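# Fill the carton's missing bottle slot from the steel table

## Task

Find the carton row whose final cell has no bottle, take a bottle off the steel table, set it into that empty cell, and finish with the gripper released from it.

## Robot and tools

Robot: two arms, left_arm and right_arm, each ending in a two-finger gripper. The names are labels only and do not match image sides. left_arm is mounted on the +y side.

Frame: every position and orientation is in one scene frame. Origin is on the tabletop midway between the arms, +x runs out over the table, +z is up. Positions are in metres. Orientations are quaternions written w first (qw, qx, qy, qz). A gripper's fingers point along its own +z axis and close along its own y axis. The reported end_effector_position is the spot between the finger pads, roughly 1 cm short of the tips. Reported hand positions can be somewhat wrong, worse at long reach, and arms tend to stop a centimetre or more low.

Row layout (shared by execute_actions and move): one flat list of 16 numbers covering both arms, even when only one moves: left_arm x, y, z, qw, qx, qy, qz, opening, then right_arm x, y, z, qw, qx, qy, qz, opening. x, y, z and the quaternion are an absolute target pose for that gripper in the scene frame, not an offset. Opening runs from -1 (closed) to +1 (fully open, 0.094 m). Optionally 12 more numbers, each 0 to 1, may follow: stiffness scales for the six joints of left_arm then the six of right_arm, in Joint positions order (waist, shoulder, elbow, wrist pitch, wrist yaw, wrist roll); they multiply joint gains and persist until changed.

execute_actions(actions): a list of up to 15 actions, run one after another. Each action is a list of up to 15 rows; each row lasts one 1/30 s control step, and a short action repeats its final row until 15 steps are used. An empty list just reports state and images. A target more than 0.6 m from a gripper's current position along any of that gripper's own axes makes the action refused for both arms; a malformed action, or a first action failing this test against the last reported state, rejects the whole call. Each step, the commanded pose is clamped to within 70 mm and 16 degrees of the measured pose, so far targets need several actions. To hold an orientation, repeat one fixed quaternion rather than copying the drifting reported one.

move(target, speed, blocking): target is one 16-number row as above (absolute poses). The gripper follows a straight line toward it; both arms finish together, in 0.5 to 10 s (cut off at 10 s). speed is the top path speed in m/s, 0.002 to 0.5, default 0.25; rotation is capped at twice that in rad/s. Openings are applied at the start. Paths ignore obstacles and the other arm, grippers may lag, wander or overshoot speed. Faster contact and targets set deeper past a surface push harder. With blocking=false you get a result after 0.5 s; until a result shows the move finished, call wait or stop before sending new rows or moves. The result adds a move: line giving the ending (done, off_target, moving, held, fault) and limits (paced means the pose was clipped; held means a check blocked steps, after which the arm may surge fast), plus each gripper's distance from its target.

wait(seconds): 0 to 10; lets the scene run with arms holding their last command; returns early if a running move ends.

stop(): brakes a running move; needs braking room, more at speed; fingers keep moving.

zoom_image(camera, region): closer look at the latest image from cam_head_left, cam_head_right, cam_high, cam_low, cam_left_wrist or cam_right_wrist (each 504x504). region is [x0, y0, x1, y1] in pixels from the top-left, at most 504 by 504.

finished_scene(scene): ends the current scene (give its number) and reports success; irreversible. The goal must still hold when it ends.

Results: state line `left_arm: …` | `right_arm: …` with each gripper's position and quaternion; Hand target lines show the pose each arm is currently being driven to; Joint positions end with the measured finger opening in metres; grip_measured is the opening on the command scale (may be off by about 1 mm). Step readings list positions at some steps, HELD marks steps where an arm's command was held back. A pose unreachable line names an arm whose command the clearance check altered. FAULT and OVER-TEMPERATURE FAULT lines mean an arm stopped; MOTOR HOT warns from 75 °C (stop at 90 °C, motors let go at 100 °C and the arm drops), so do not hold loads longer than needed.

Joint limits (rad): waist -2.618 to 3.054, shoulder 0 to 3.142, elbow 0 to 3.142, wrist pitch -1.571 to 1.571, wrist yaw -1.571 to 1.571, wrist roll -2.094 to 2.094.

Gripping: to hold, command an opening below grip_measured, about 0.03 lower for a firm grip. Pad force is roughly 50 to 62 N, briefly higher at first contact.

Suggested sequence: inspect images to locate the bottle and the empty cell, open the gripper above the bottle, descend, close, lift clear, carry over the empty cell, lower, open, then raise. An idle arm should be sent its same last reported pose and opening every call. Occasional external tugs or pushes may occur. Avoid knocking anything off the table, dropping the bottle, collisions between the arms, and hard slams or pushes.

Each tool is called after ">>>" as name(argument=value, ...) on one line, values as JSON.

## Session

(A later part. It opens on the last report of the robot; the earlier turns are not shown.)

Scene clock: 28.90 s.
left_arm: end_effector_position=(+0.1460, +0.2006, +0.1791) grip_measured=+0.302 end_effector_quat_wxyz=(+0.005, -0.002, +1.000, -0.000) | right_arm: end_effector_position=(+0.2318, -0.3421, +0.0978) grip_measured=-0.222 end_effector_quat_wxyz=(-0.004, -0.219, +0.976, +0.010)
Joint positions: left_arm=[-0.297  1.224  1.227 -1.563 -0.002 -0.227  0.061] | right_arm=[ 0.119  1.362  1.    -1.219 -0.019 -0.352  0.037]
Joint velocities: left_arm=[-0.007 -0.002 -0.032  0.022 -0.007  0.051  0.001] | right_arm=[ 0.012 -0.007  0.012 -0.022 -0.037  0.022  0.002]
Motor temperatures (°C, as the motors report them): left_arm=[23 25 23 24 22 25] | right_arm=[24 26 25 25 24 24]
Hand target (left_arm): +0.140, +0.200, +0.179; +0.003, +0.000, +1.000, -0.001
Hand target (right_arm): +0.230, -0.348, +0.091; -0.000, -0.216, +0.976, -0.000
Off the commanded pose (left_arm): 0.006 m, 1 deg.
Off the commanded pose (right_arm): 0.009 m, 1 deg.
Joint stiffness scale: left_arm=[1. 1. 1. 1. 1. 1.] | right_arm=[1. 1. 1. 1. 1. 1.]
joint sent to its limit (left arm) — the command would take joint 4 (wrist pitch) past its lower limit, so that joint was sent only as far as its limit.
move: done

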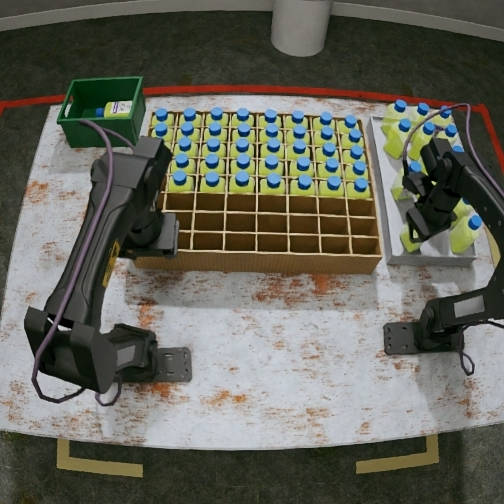

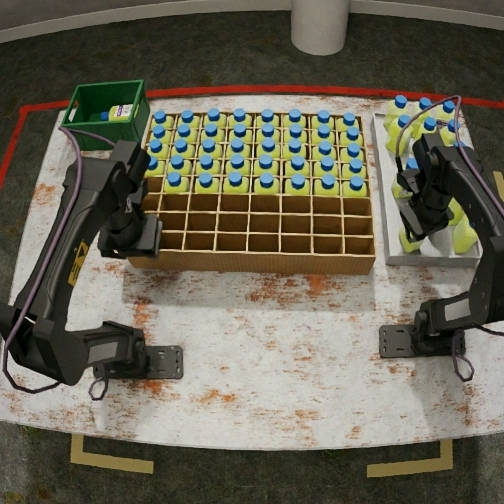

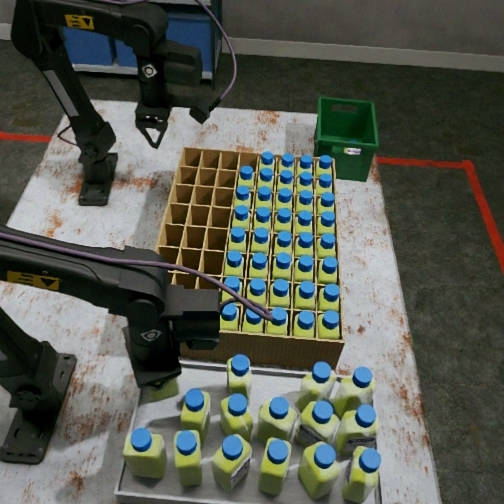

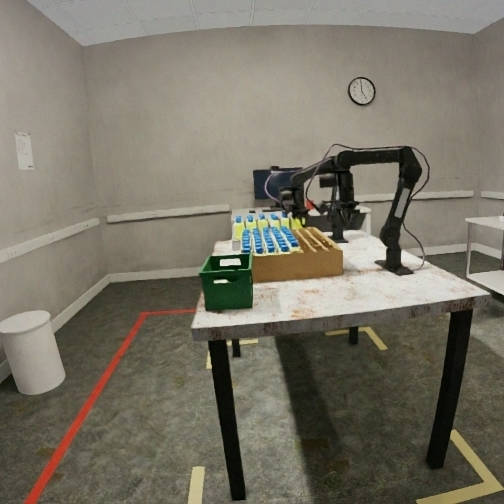

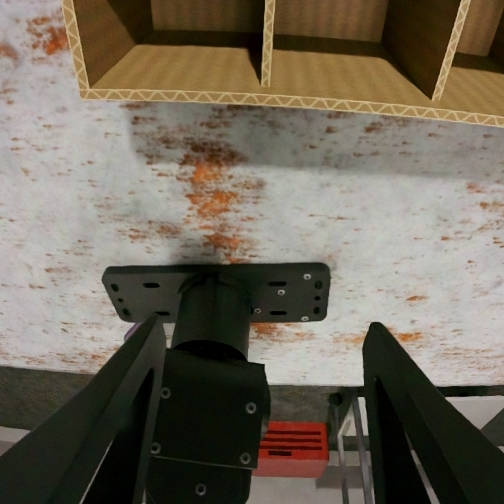

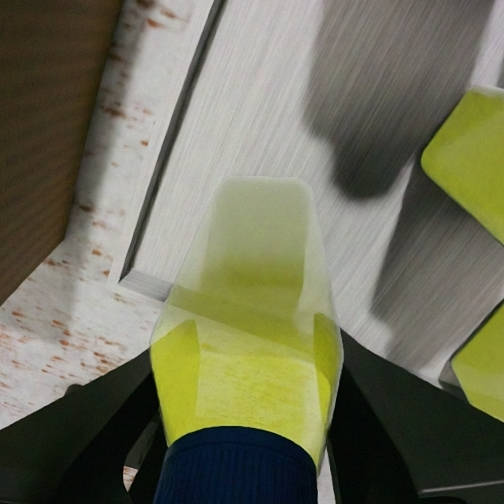

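>>> move(target=[0.14, 0.2, 0.18, 0, 0, 1, 0, 0.3, 0.195, -0.325, 0.17, 0, -0.4226, 0.9063, 0, -0.28], speed=0.2)

>>> move(target=[0.14, 0.2, 0.18, 0, 0, 1, 0, 0.3, 0.10, -0.04, 0.105, 0, -0.7071, 0.7071, 0, -0.28], speed=0.25)

Scene clock: 32.27 s.
left_arm: end_effector_position=(+0.1460, +0.2006, +0.1791) grip_measured=+0.302 end_effector_quat_wxyz=(+0.005, -0.002, +1.000, -0.000) | right_arm: end_effector_position=(+0.1915, -0.3248, +0.1564) grip_measured=-0.221 end_effector_quat_wxyz=(-0.022, -0.415, +0.909, +0.010)
Joint positions: left_arm=[-0.297  1.224  1.227 -1.563 -0.002 -0.227  0.061] | right_arm=[ 0.246  1.256  1.154 -1.517 -0.011 -0.642  0.037]
Joint velocities: left_arm=[ 0.007 -0.007 -0.007  0.066  0.037 -0.007 -0.001] | right_arm=[-0.012 -0.007  0.022 -0.022 -0.066 -0.007  0.001]
Motor temperatures (°C, as the motors report them): left_arm=[23 25 23 24 22 25] | right_arm=[24 26 25 25 24 24]
Hand target (left_arm): +0.140, +0.200, +0.179; +0.003, +0.000, +1.000, -0.001
Hand target (right_arm): +0.193, -0.325, +0.169; -0.000, -0.422, +0.906, +0.002
Off the commanded pose (left_arm): 0.006 m, 1 deg.
Off the commanded pose (right_arm): 0.014 m, 3 deg.
Joint stiffness scale: left_arm=[1. 1. 1. 1. 1. 1.] | right_arm=[1. 1. 1. 1. 1. 1.]
joint sent to its limit (left arm) — the command would take joint 4 (wrist pitch) past its lower limit, so that joint was sent only as far as its limit.
move: off_target (right_arm)

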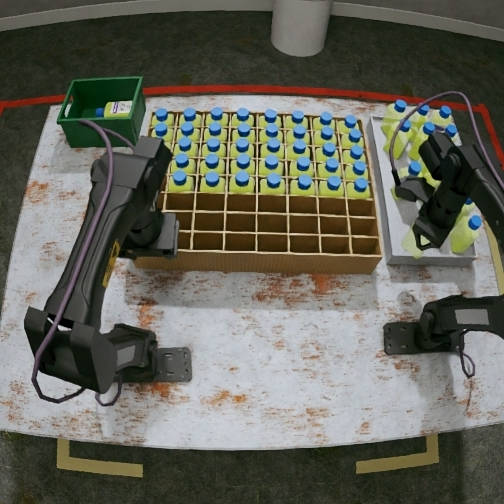

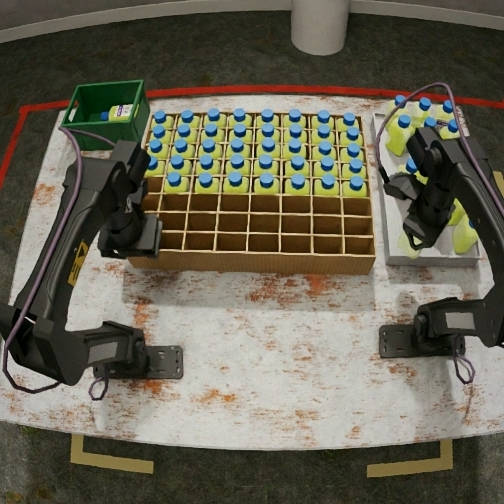

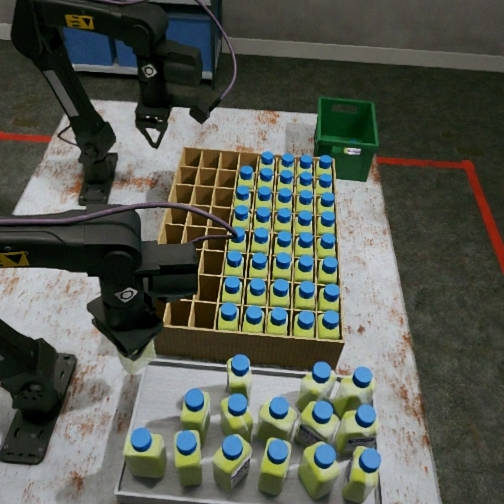

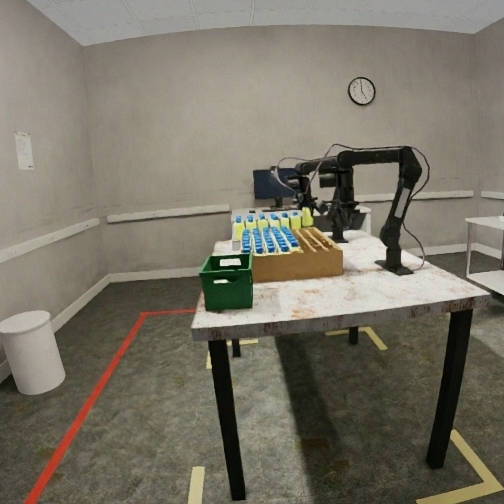

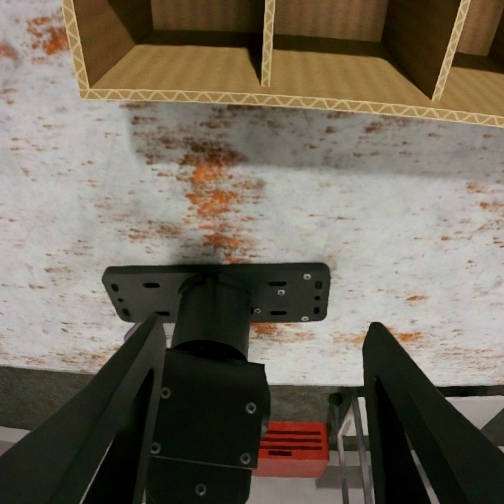

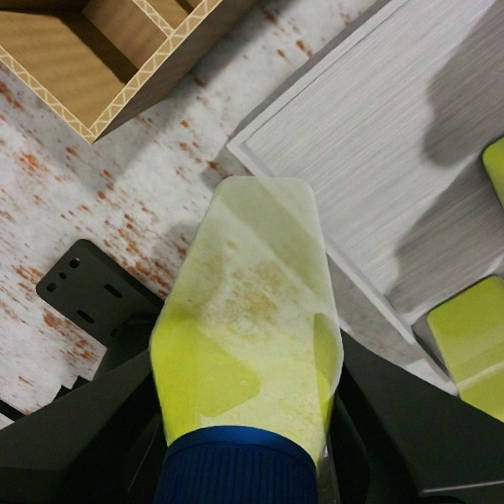

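Scene clock: 34.10 s.
left_arm: end_effector_position=(+0.1460, +0.2006, +0.1791) grip_measured=+0.302 end_effector_quat_wxyz=(+0.005, -0.002, +1.000, -0.000) | right_arm: end_effector_position=(+0.0946, -0.0465, +0.0975) grip_measured=-0.221 end_effector_quat_wxyz=(+0.021, +0.704, -0.710, -0.006)
Joint positions: left_arm=[-0.297  1.224  1.227 -1.563 -0.002 -0.227  0.061] | right_arm=[ 1.351  1.818  1.464 -1.247 -0.032 -0.243  0.037]
Joint velocities: left_arm=[-0.012  0.017  0.002 -0.022 -0.007  0.037  0.   ] | right_arm=[-0.007  0.007  0.002  0.022  0.022  0.022 -0.001]
Motor temperatures (°C, as the motors report them): left_arm=[23 25 23 24 22 25] | right_arm=[24 26 26 25 24 24]
Hand target (left_arm): +0.140, +0.200, +0.179; +0.003, +0.000, +1.000, -0.001
Hand target (right_arm): +0.097, -0.037, +0.107; +0.006, +0.707, -0.707, -0.015
Off the commanded pose (left_arm): 0.006 m, 1 deg.
Off the commanded pose (right_arm): 0.011 m, 3 deg.
Joint stiffness scale: left_arm=[1. 1. 1. 1. 1. 1.] | right_arm=[1. 1. 1. 1. 1. 1.]
joint sent to its limit (left arm) — the command would take joint 4 (wrist pitch) past its lower limit, so that joint was sent only as far as its limit.
move: off_target (right_arm)

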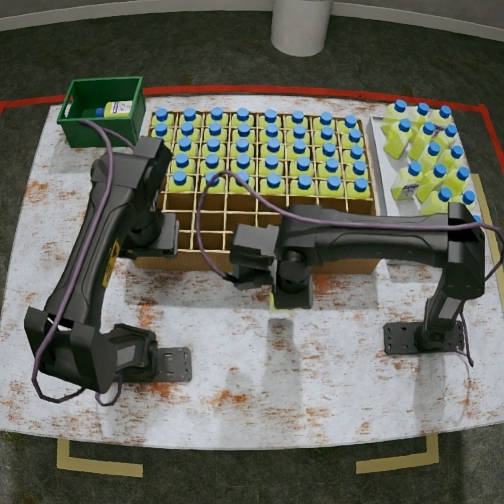

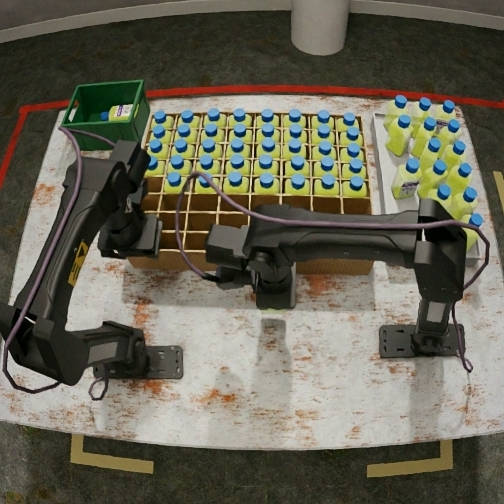

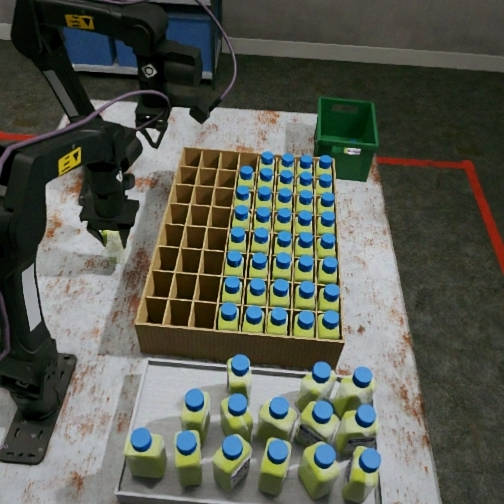

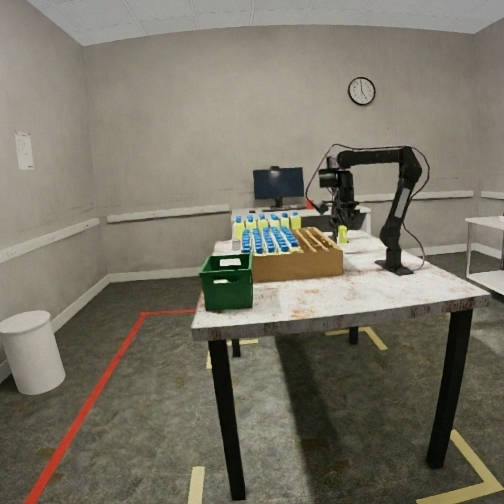

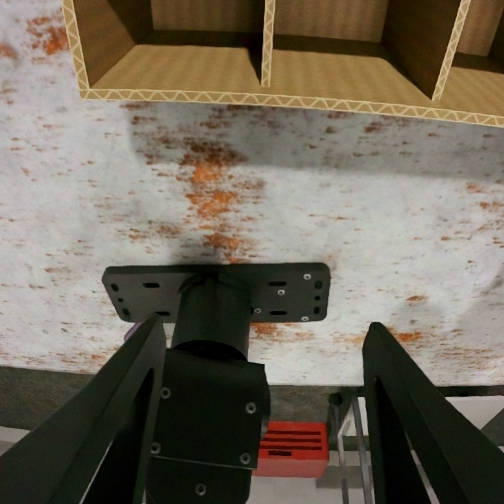

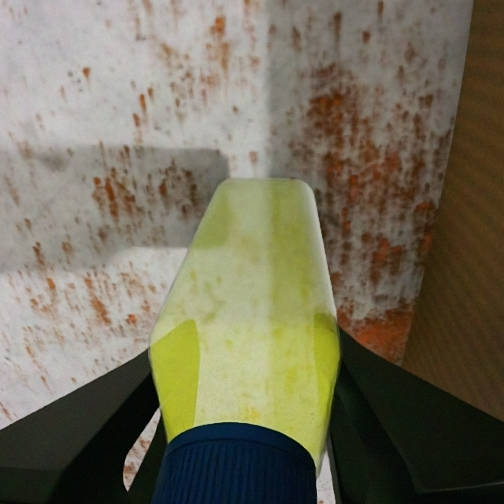

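>>> move(target=[0.14, 0.2, 0.18, 0, 0, 1, 0, 0.3, 0.097, -0.044, 0.089, 0, -0.7071, 0.7071, 0, -0.28], speed=0.04)

Scene clock: 35.60 s.
left_arm: end_effector_position=(+0.1460, +0.2006, +0.1791) grip_measured=+0.302 end_effector_quat_wxyz=(+0.005, -0.002, +1.000, -0.000) | right_arm: end_effector_position=(+0.0970, -0.0458, +0.0875) grip_measured=-0.221 end_effector_quat_wxyz=(+0.012, +0.706, -0.708, +0.000)
Joint positions: left_arm=[-0.297  1.224  1.227 -1.563 -0.002 -0.227  0.061] | right_arm=[ 1.356  1.818  1.424 -1.197 -0.012 -0.244  0.037]
Joint velocities: left_arm=[-0.017 -0.002  0.002  0.051  0.007  0.037 -0.001] | right_arm=[ 0.002 -0.007 -0.002 -0.022 -0.037 -0.007  0.   ]
Motor temperatures (°C, as the motors report them): left_arm=[23 25 23 24 22 25] | right_arm=[24 26 26 25 24 24]
Hand target (left_arm): +0.140, +0.200, +0.179; +0.003, +0.000, +1.000, -0.001
Hand target (right_arm): +0.097, -0.044, +0.089; +0.000, +0.707, -0.707, -0.000
Off the commanded pose (left_arm): 0.006 m, 1 deg.
Off the commanded pose (right_arm): 0.002 m, 1 deg.
Joint stiffness scale: left_arm=[1. 1. 1. 1. 1. 1.] | right_arm=[1. 1. 1. 1. 1. 1.]
joint sent to its limit (left arm) — the command would take joint 4 (wrist pitch) past its lower limit, so that joint was sent only as far as its limit.
move: done

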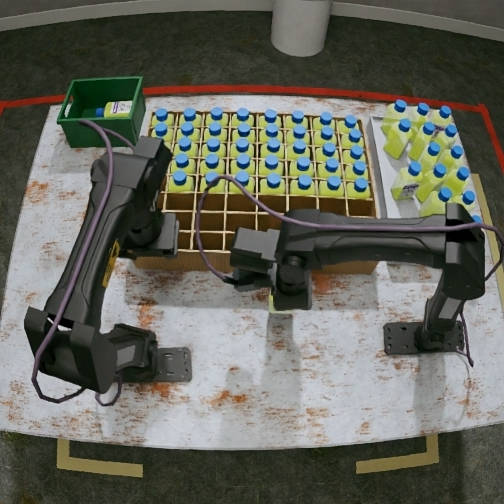

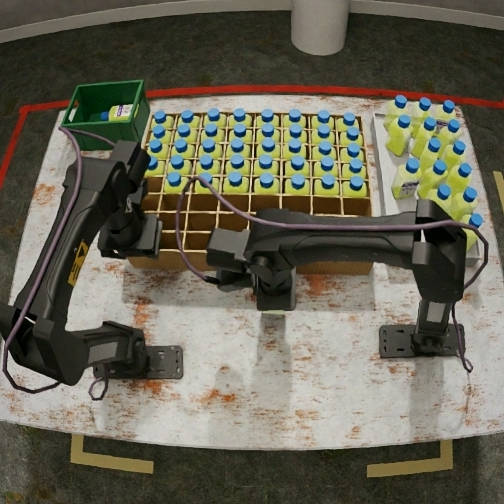

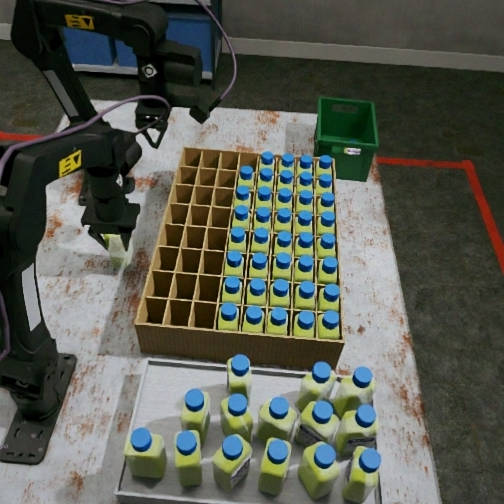

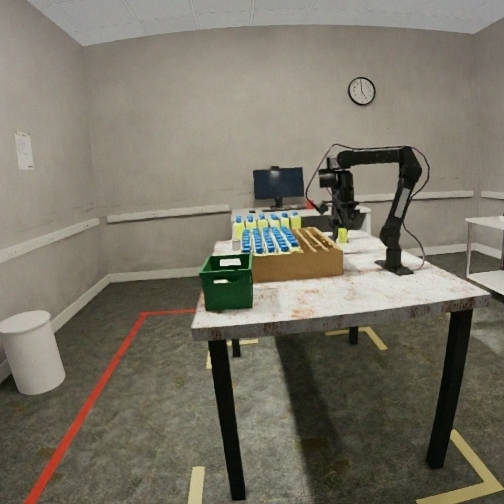

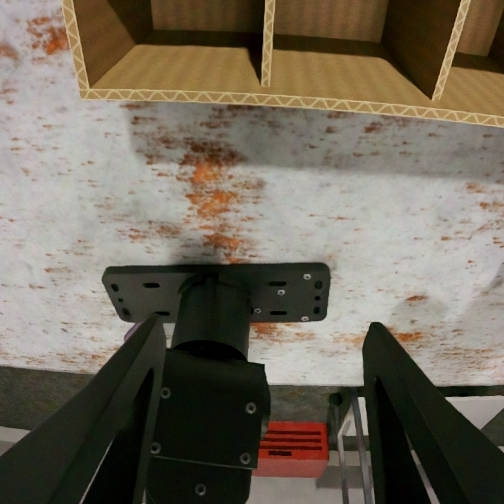

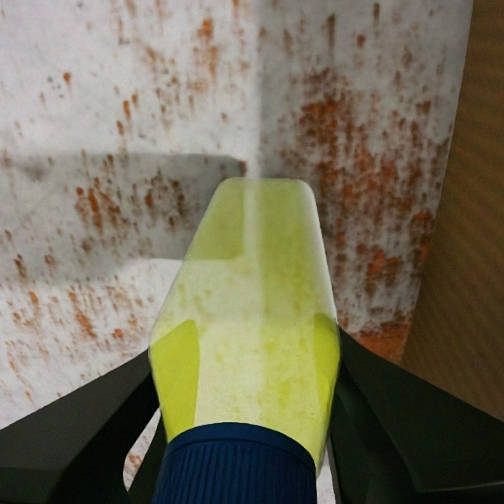

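>>> zoom_image(camera="cam_right_wrist", region=[140, 120, 360, 340])

>>> zoom_image(camera="cam_high", region=[60, 190, 180, 290])

>>> zoom_image(camera="cam_low", region=[300, 200, 390, 270])

Region (140, 120, 360, 340) of cam_right_wrist's 504x504 image, scaled by 2.291, with more detail than that image has.

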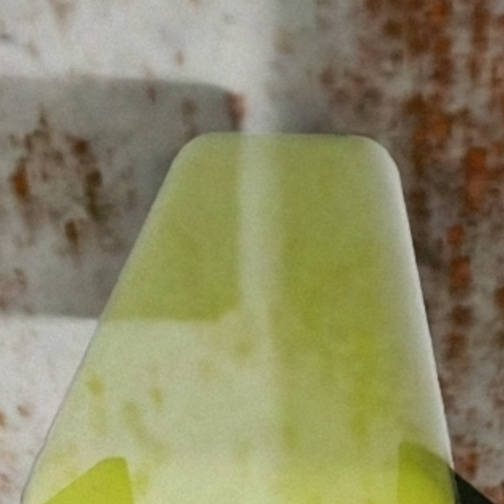

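Region (60, 190, 180, 290) of cam_high's 504x504 image, scaled by 4.200, with more detail than that image has.

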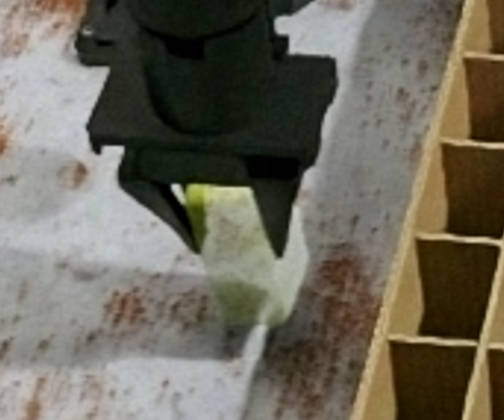

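Region (300, 200, 390, 270) of cam_low's 504x504 image, scaled by 5.600, with more detail than that image has.

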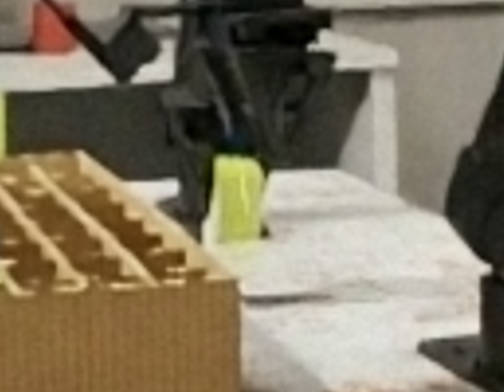

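>>> move(target=[0.14, 0.2, 0.18, 0, 0, 1, 0, 0.3, 0.097, -0.044, 0.074, 0, -0.7071, 0.7071, 0, -0.28], speed=0.04)

>>> zoom_image(camera="cam_right_wrist", region=[140, 120, 360, 340])

Scene clock: 38.00 s.
left_arm: end_effector_position=(+0.1460, +0.2006, +0.1791) grip_measured=+0.302 end_effector_quat_wxyz=(+0.005, -0.002, +1.000, -0.000) | right_arm: end_effector_position=(+0.0973, -0.0453, +0.0756) grip_measured=-0.221 end_effector_quat_wxyz=(+0.007, +0.706, -0.708, -0.002)
Joint positions: left_arm=[-0.297  1.224  1.227 -1.563 -0.002 -0.227  0.061] | right_arm=[ 1.356  1.818  1.376 -1.139 -0.011 -0.244  0.037]
Joint velocities: left_arm=[ 0.007  0.002  0.007 -0.022 -0.007  0.051  0.001] | right_arm=[-0.032 -0.002 -0.002  0.037  0.007 -0.066 -0.001]
Motor temperatures (°C, as the motors report them): left_arm=[23 25 23 24 22 25] | right_arm=[24 26 26 25 24 24]
Hand target (left_arm): +0.140, +0.200, +0.179; +0.003, +0.000, +1.000, -0.001
Hand target (right_arm): +0.097, -0.044, +0.074; +0.000, +0.707, -0.707, -0.000
Off the commanded pose (left_arm): 0.006 m, 1 deg.
Off the commanded pose (right_arm): 0.002 m, 1 deg.
Joint stiffness scale: left_arm=[1. 1. 1. 1. 1. 1.] | right_arm=[1. 1. 1. 1. 1. 1.]
joint sent to its limit (left arm) — the command would take joint 4 (wrist pitch) past its lower limit, so that joint was sent only as far as its limit.
move: done

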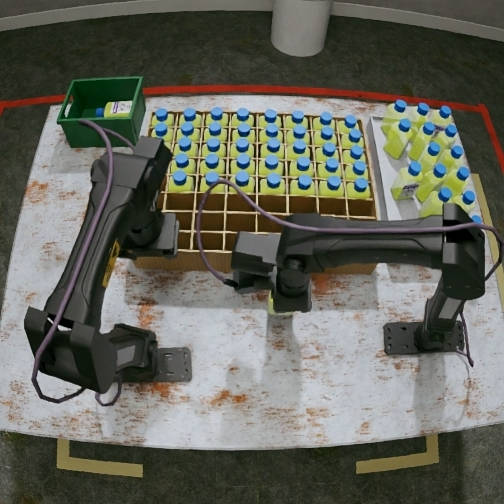

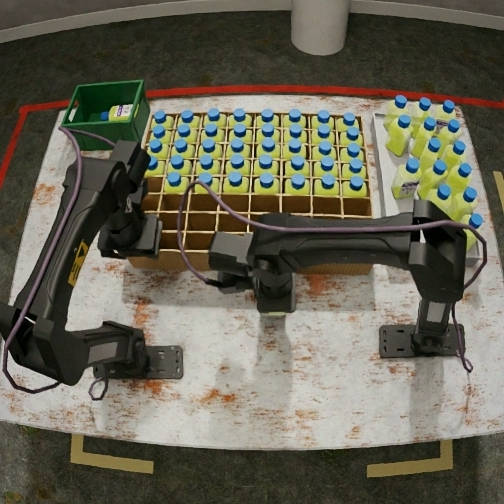

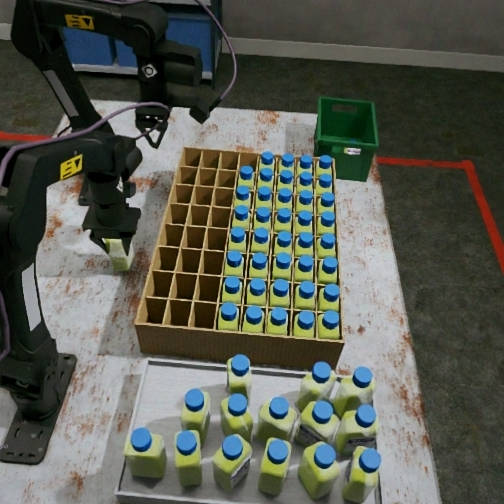

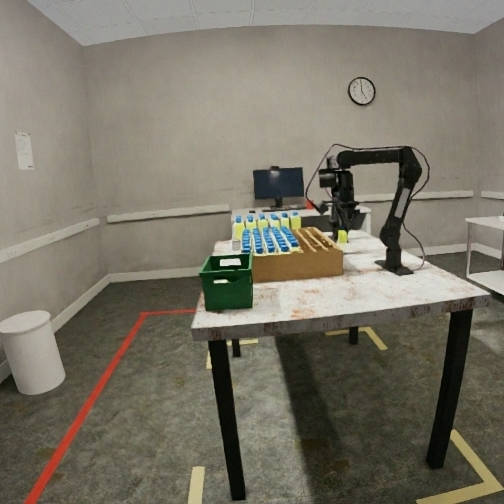

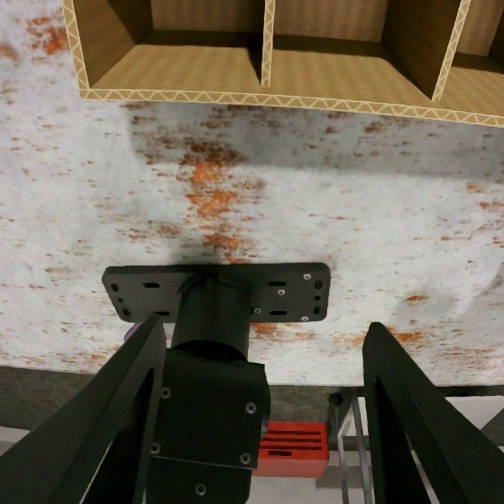

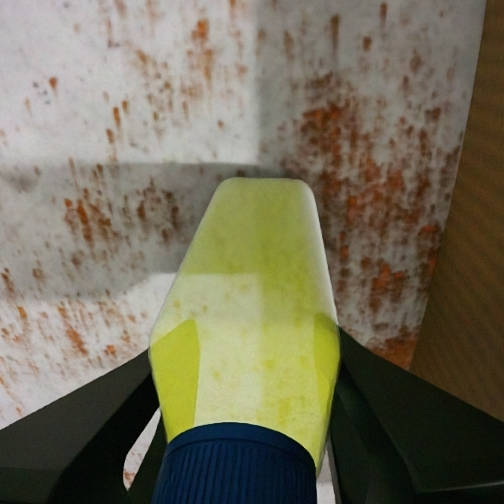

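Region (140, 120, 360, 340) of cam_right_wrist's 504x504 image, scaled by 2.291, with more detail than that image has.

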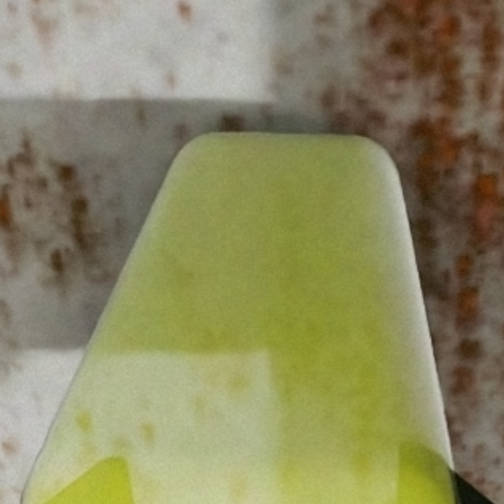

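>>> move(target=[0.14, 0.2, 0.18, 0, 0, 1, 0, 0.3, 0.097, -0.044, 0.063, 0, -0.7071, 0.7071, 0, -0.28], speed=0.03)

>>> zoom_image(camera="cam_right_wrist", region=[140, 120, 360, 340])

Scene clock: 39.90 s.
left_arm: end_effector_position=(+0.1460, +0.2006, +0.1791) grip_measured=+0.302 end_effector_quat_wxyz=(+0.005, -0.002, +1.000, -0.000) | right_arm: end_effector_position=(+0.0973, -0.0451, +0.0673) grip_measured=-0.221 end_effector_quat_wxyz=(+0.003, +0.706, -0.708, -0.004)
Joint positions: left_arm=[-0.297  1.224  1.227 -1.563 -0.002 -0.227  0.061] | right_arm=[ 1.356  1.818  1.343 -1.097 -0.011 -0.244  0.037]
Joint velocities: left_arm=[-0.002 -0.012  0.002 -0.022  0.051 -0.022 -0.001] | right_arm=[-0.007 -0.002  0.002 -0.037  0.095  0.007  0.001]
Motor temperatures (°C, as the motors report them): left_arm=[23 25 23 24 22 25] | right_arm=[24 26 26 25 24 24]
Hand target (left_arm): +0.140, +0.200, +0.179; +0.003, +0.000, +1.000, -0.001
Hand target (right_arm): +0.097, -0.044, +0.063; +0.000, +0.707, -0.707, -0.000
Off the commanded pose (left_arm): 0.006 m, 1 deg.
Off the commanded pose (right_arm): 0.004 m, 1 deg.
Joint stiffness scale: left_arm=[1. 1. 1. 1. 1. 1.] | right_arm=[1. 1. 1. 1. 1. 1.]
joint sent to its limit (left arm) — the command would take joint 4 (wrist pitch) past its lower limit, so that joint was sent only as far as its limit.
move: done

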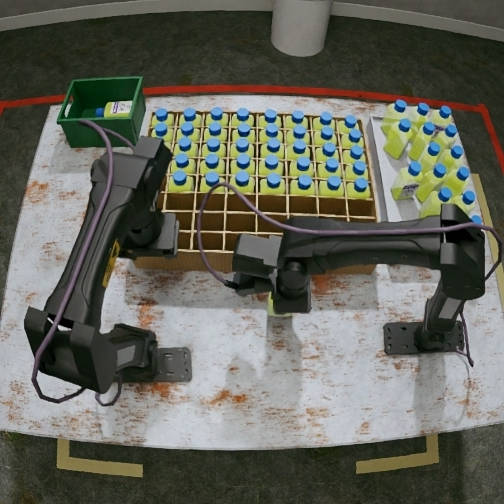

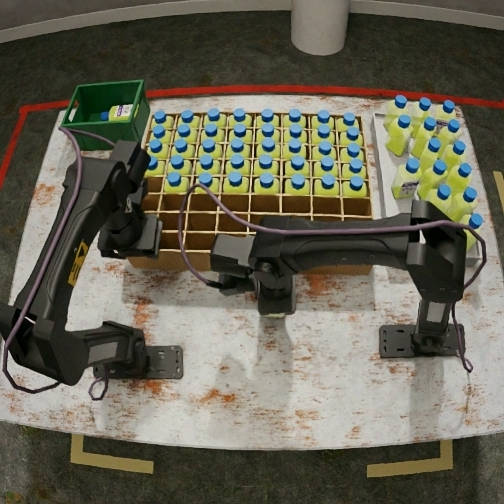

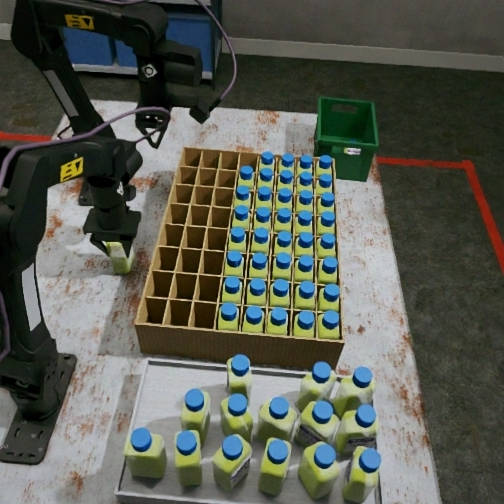

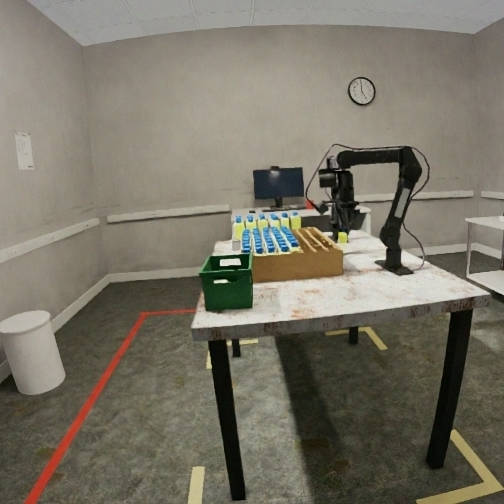

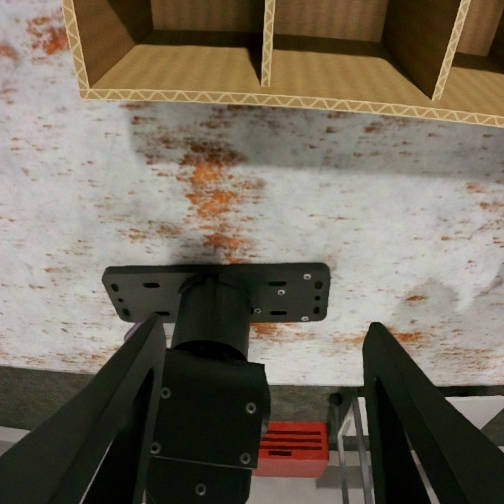

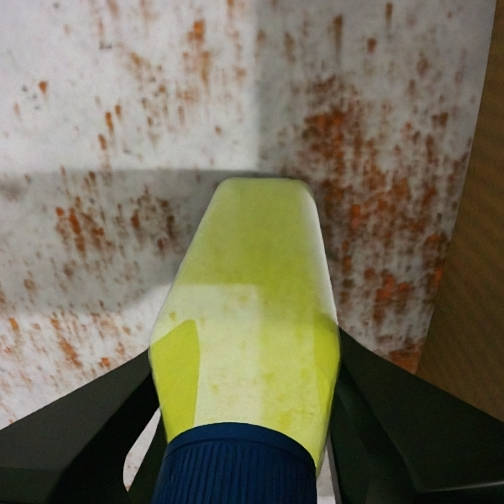

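Region (140, 120, 360, 340) of cam_right_wrist's 504x504 image, scaled by 2.291, with more detail than that image has.

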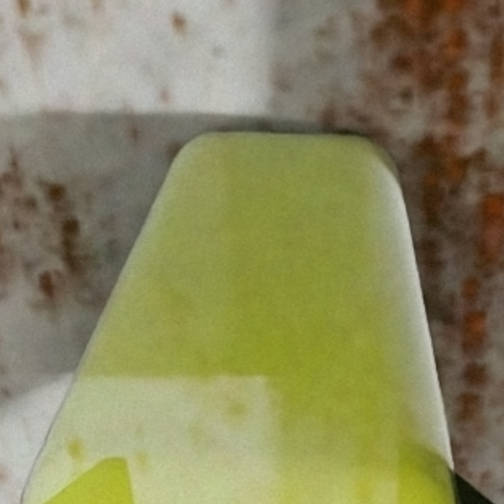

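>>> move(target=[0.14, 0.2, 0.18, 0, 0, 1, 0, 0.3, 0.097, -0.044, 0.059, 0, -0.7071, 0.7071, 0, -0.28], speed=0.02)

>>> zoom_image(camera="cam_right_wrist", region=[140, 120, 360, 340])

Scene clock: 41.40 s.
left_arm: end_effector_position=(+0.1460, +0.2006, +0.1791) grip_measured=+0.302 end_effector_quat_wxyz=(+0.005, -0.002, +1.000, -0.000) | right_arm: end_effector_position=(+0.0974, -0.0451, +0.0642) grip_measured=-0.221 end_effector_quat_wxyz=(+0.002, +0.706, -0.708, -0.005)
Joint positions: left_arm=[-0.297  1.224  1.227 -1.563 -0.002 -0.227  0.061] | right_arm=[ 1.356  1.818  1.33  -1.081 -0.011 -0.244  0.037]
Joint velocities: left_arm=[ 0.002 -0.027 -0.002 -0.022  0.037 -0.007 -0.   ] | right_arm=[-0.022  0.007 -0.002  0.022 -0.022 -0.037 -0.001]
Motor temperatures (°C, as the motors report them): left_arm=[23 25 23 24 22 25] | right_arm=[24 26 26 25 24 24]
Hand target (left_arm): +0.140, +0.200, +0.179; +0.003, +0.000, +1.000, -0.001
Hand target (right_arm): +0.097, -0.044, +0.059; +0.000, +0.707, -0.707, +0.000
Off the commanded pose (left_arm): 0.006 m, 1 deg.
Off the commanded pose (right_arm): 0.005 m, 1 deg.
Joint stiffness scale: left_arm=[1. 1. 1. 1. 1. 1.] | right_arm=[1. 1. 1. 1. 1. 1.]
joint sent to its limit (left arm) — the command would take joint 4 (wrist pitch) past its lower limit, so that joint was sent only as far as its limit.
move: done

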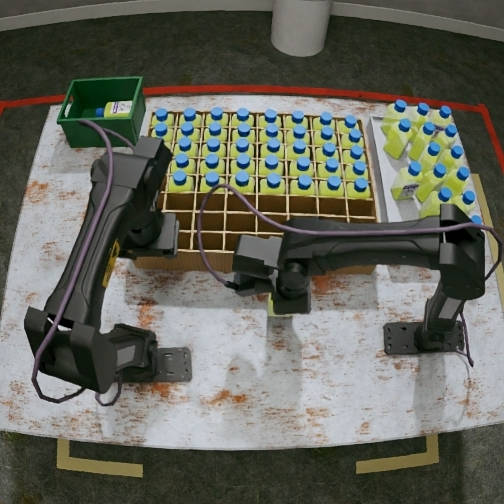

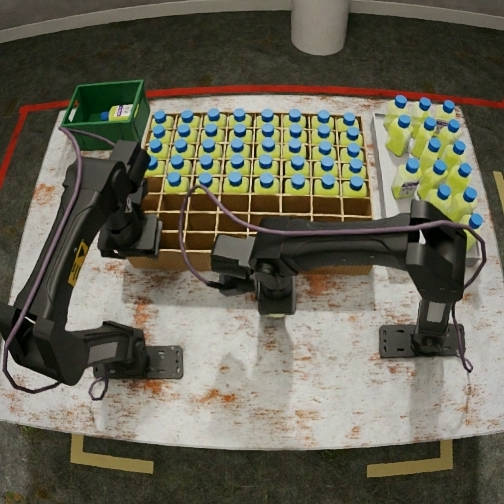

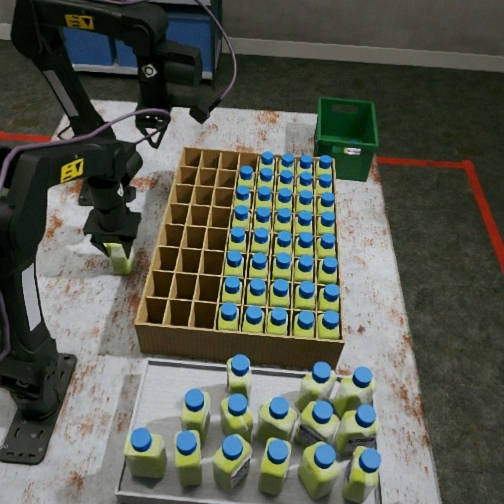

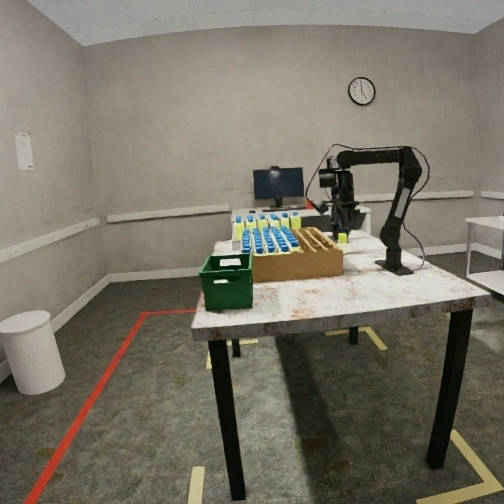

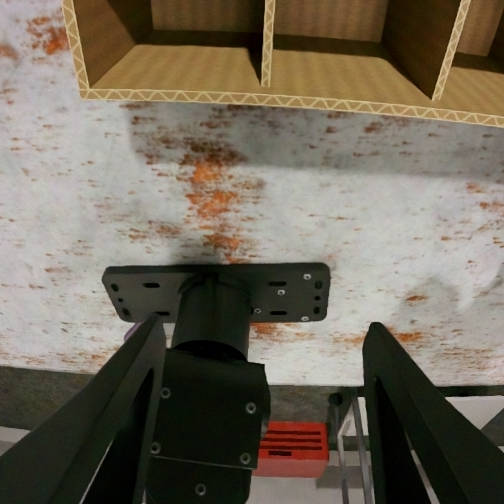

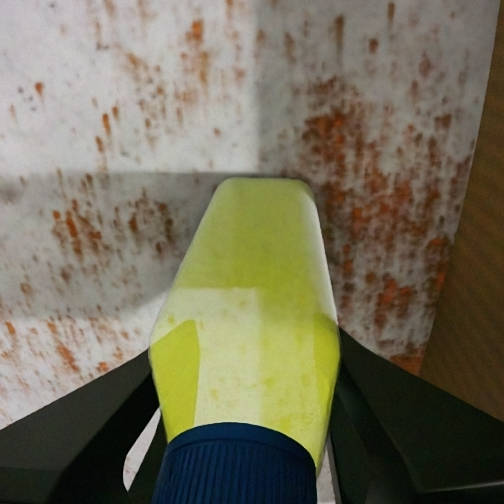

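Region (140, 120, 360, 340) of cam_right_wrist's 504x504 image, scaled by 2.291, with more detail than that image has.

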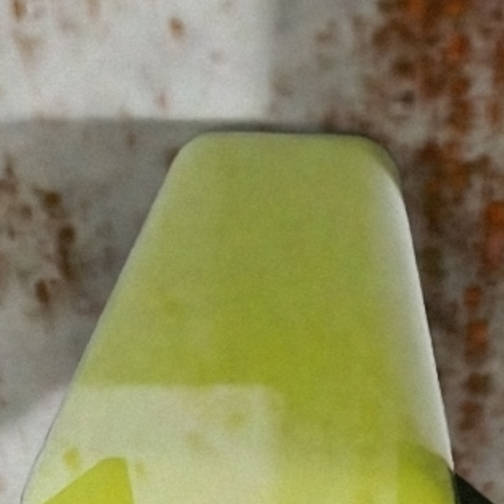

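>>> move(target=[0.14, 0.2, 0.18, 0, 0, 1, 0, 0.3, 0.097, -0.044, 0.0555, 0, -0.7071, 0.7071, 0, -0.28], speed=0.02)

>>> zoom_image(camera="cam_right_wrist", region=[140, 120, 360, 340])

Scene clock: 43.73 s.
left_arm: end_effector_position=(+0.1460, +0.2006, +0.1791) grip_measured=+0.302 end_effector_quat_wxyz=(+0.005, -0.002, +1.000, -0.000) | right_arm: end_effector_position=(+0.0982, -0.0421, +0.0643) grip_measured=-0.221 end_effector_quat_wxyz=(-0.003, +0.706, -0.708, -0.008)
Joint positions: left_arm=[-0.297  1.224  1.227 -1.563 -0.002 -0.227  0.061] | right_arm=[ 1.356  1.818  1.33  -1.068 -0.011 -0.244  0.037]
Joint velocities: left_arm=[-0.007 -0.002 -0.012 -0.081  0.007 -0.066 -0.   ] | right_arm=[-0.012 -0.002  0.002  0.051  0.022 -0.007 -0.   ]
Motor temperatures (°C, as the motors report them): left_arm=[23 25 23 24 22 25] | right_arm=[24 26 26 25 24 24]
Hand target (left_arm): +0.140, +0.200, +0.179; +0.003, +0.000, +1.000, -0.001
Hand target (right_arm): +0.097, -0.044, +0.056; +0.000, +0.707, -0.707, -0.000
Off the commanded pose (left_arm): 0.006 m, 1 deg.
Off the commanded pose (right_arm): 0.009 m, 1 deg.
Joint stiffness scale: left_arm=[1. 1. 1. 1. 1. 1.] | right_arm=[1. 1. 1. 1. 1. 1.]
joint sent to its limit (left arm) — the command would take joint 4 (wrist pitch) past its lower limit, so that joint was sent only as far as its limit.
move: done

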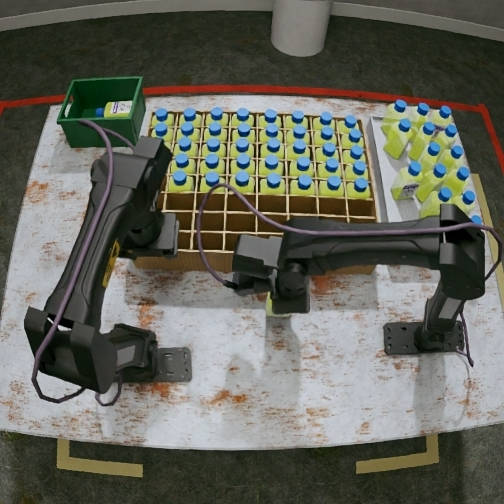

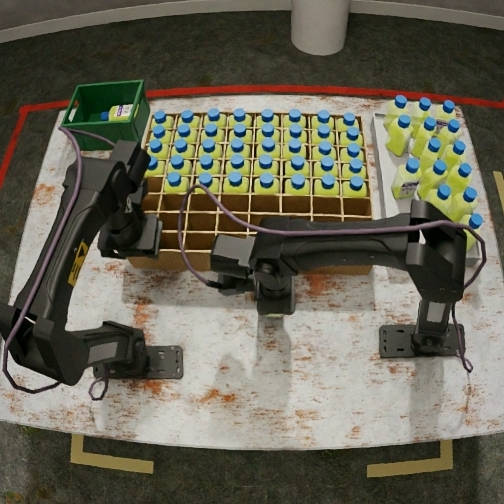

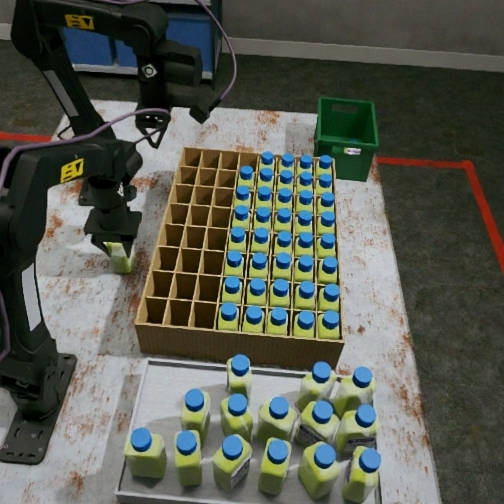

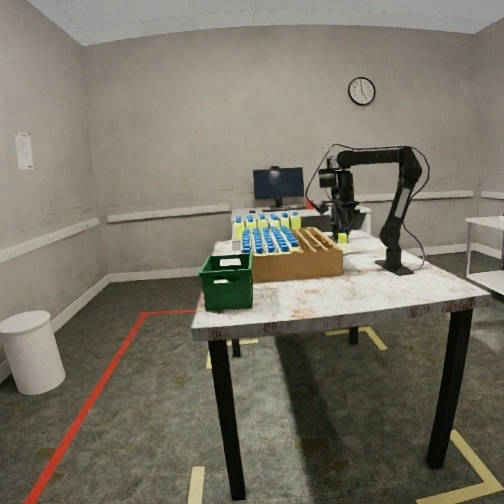

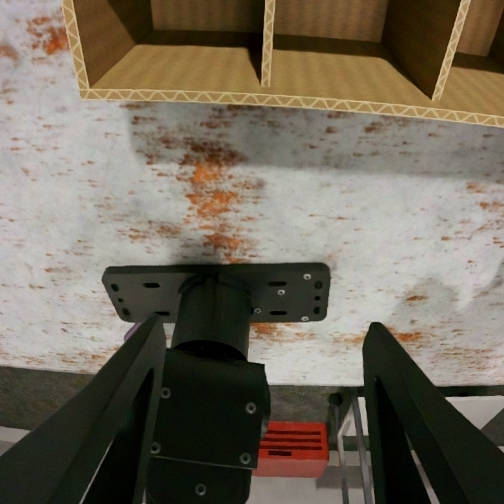

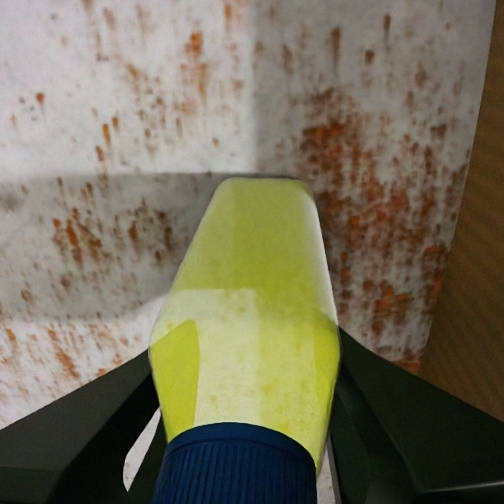

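Region (140, 120, 360, 340) of cam_right_wrist's 504x504 image, scaled by 2.291, with more detail than that image has.

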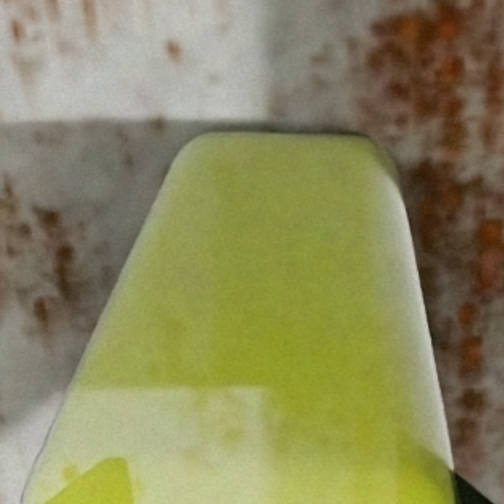

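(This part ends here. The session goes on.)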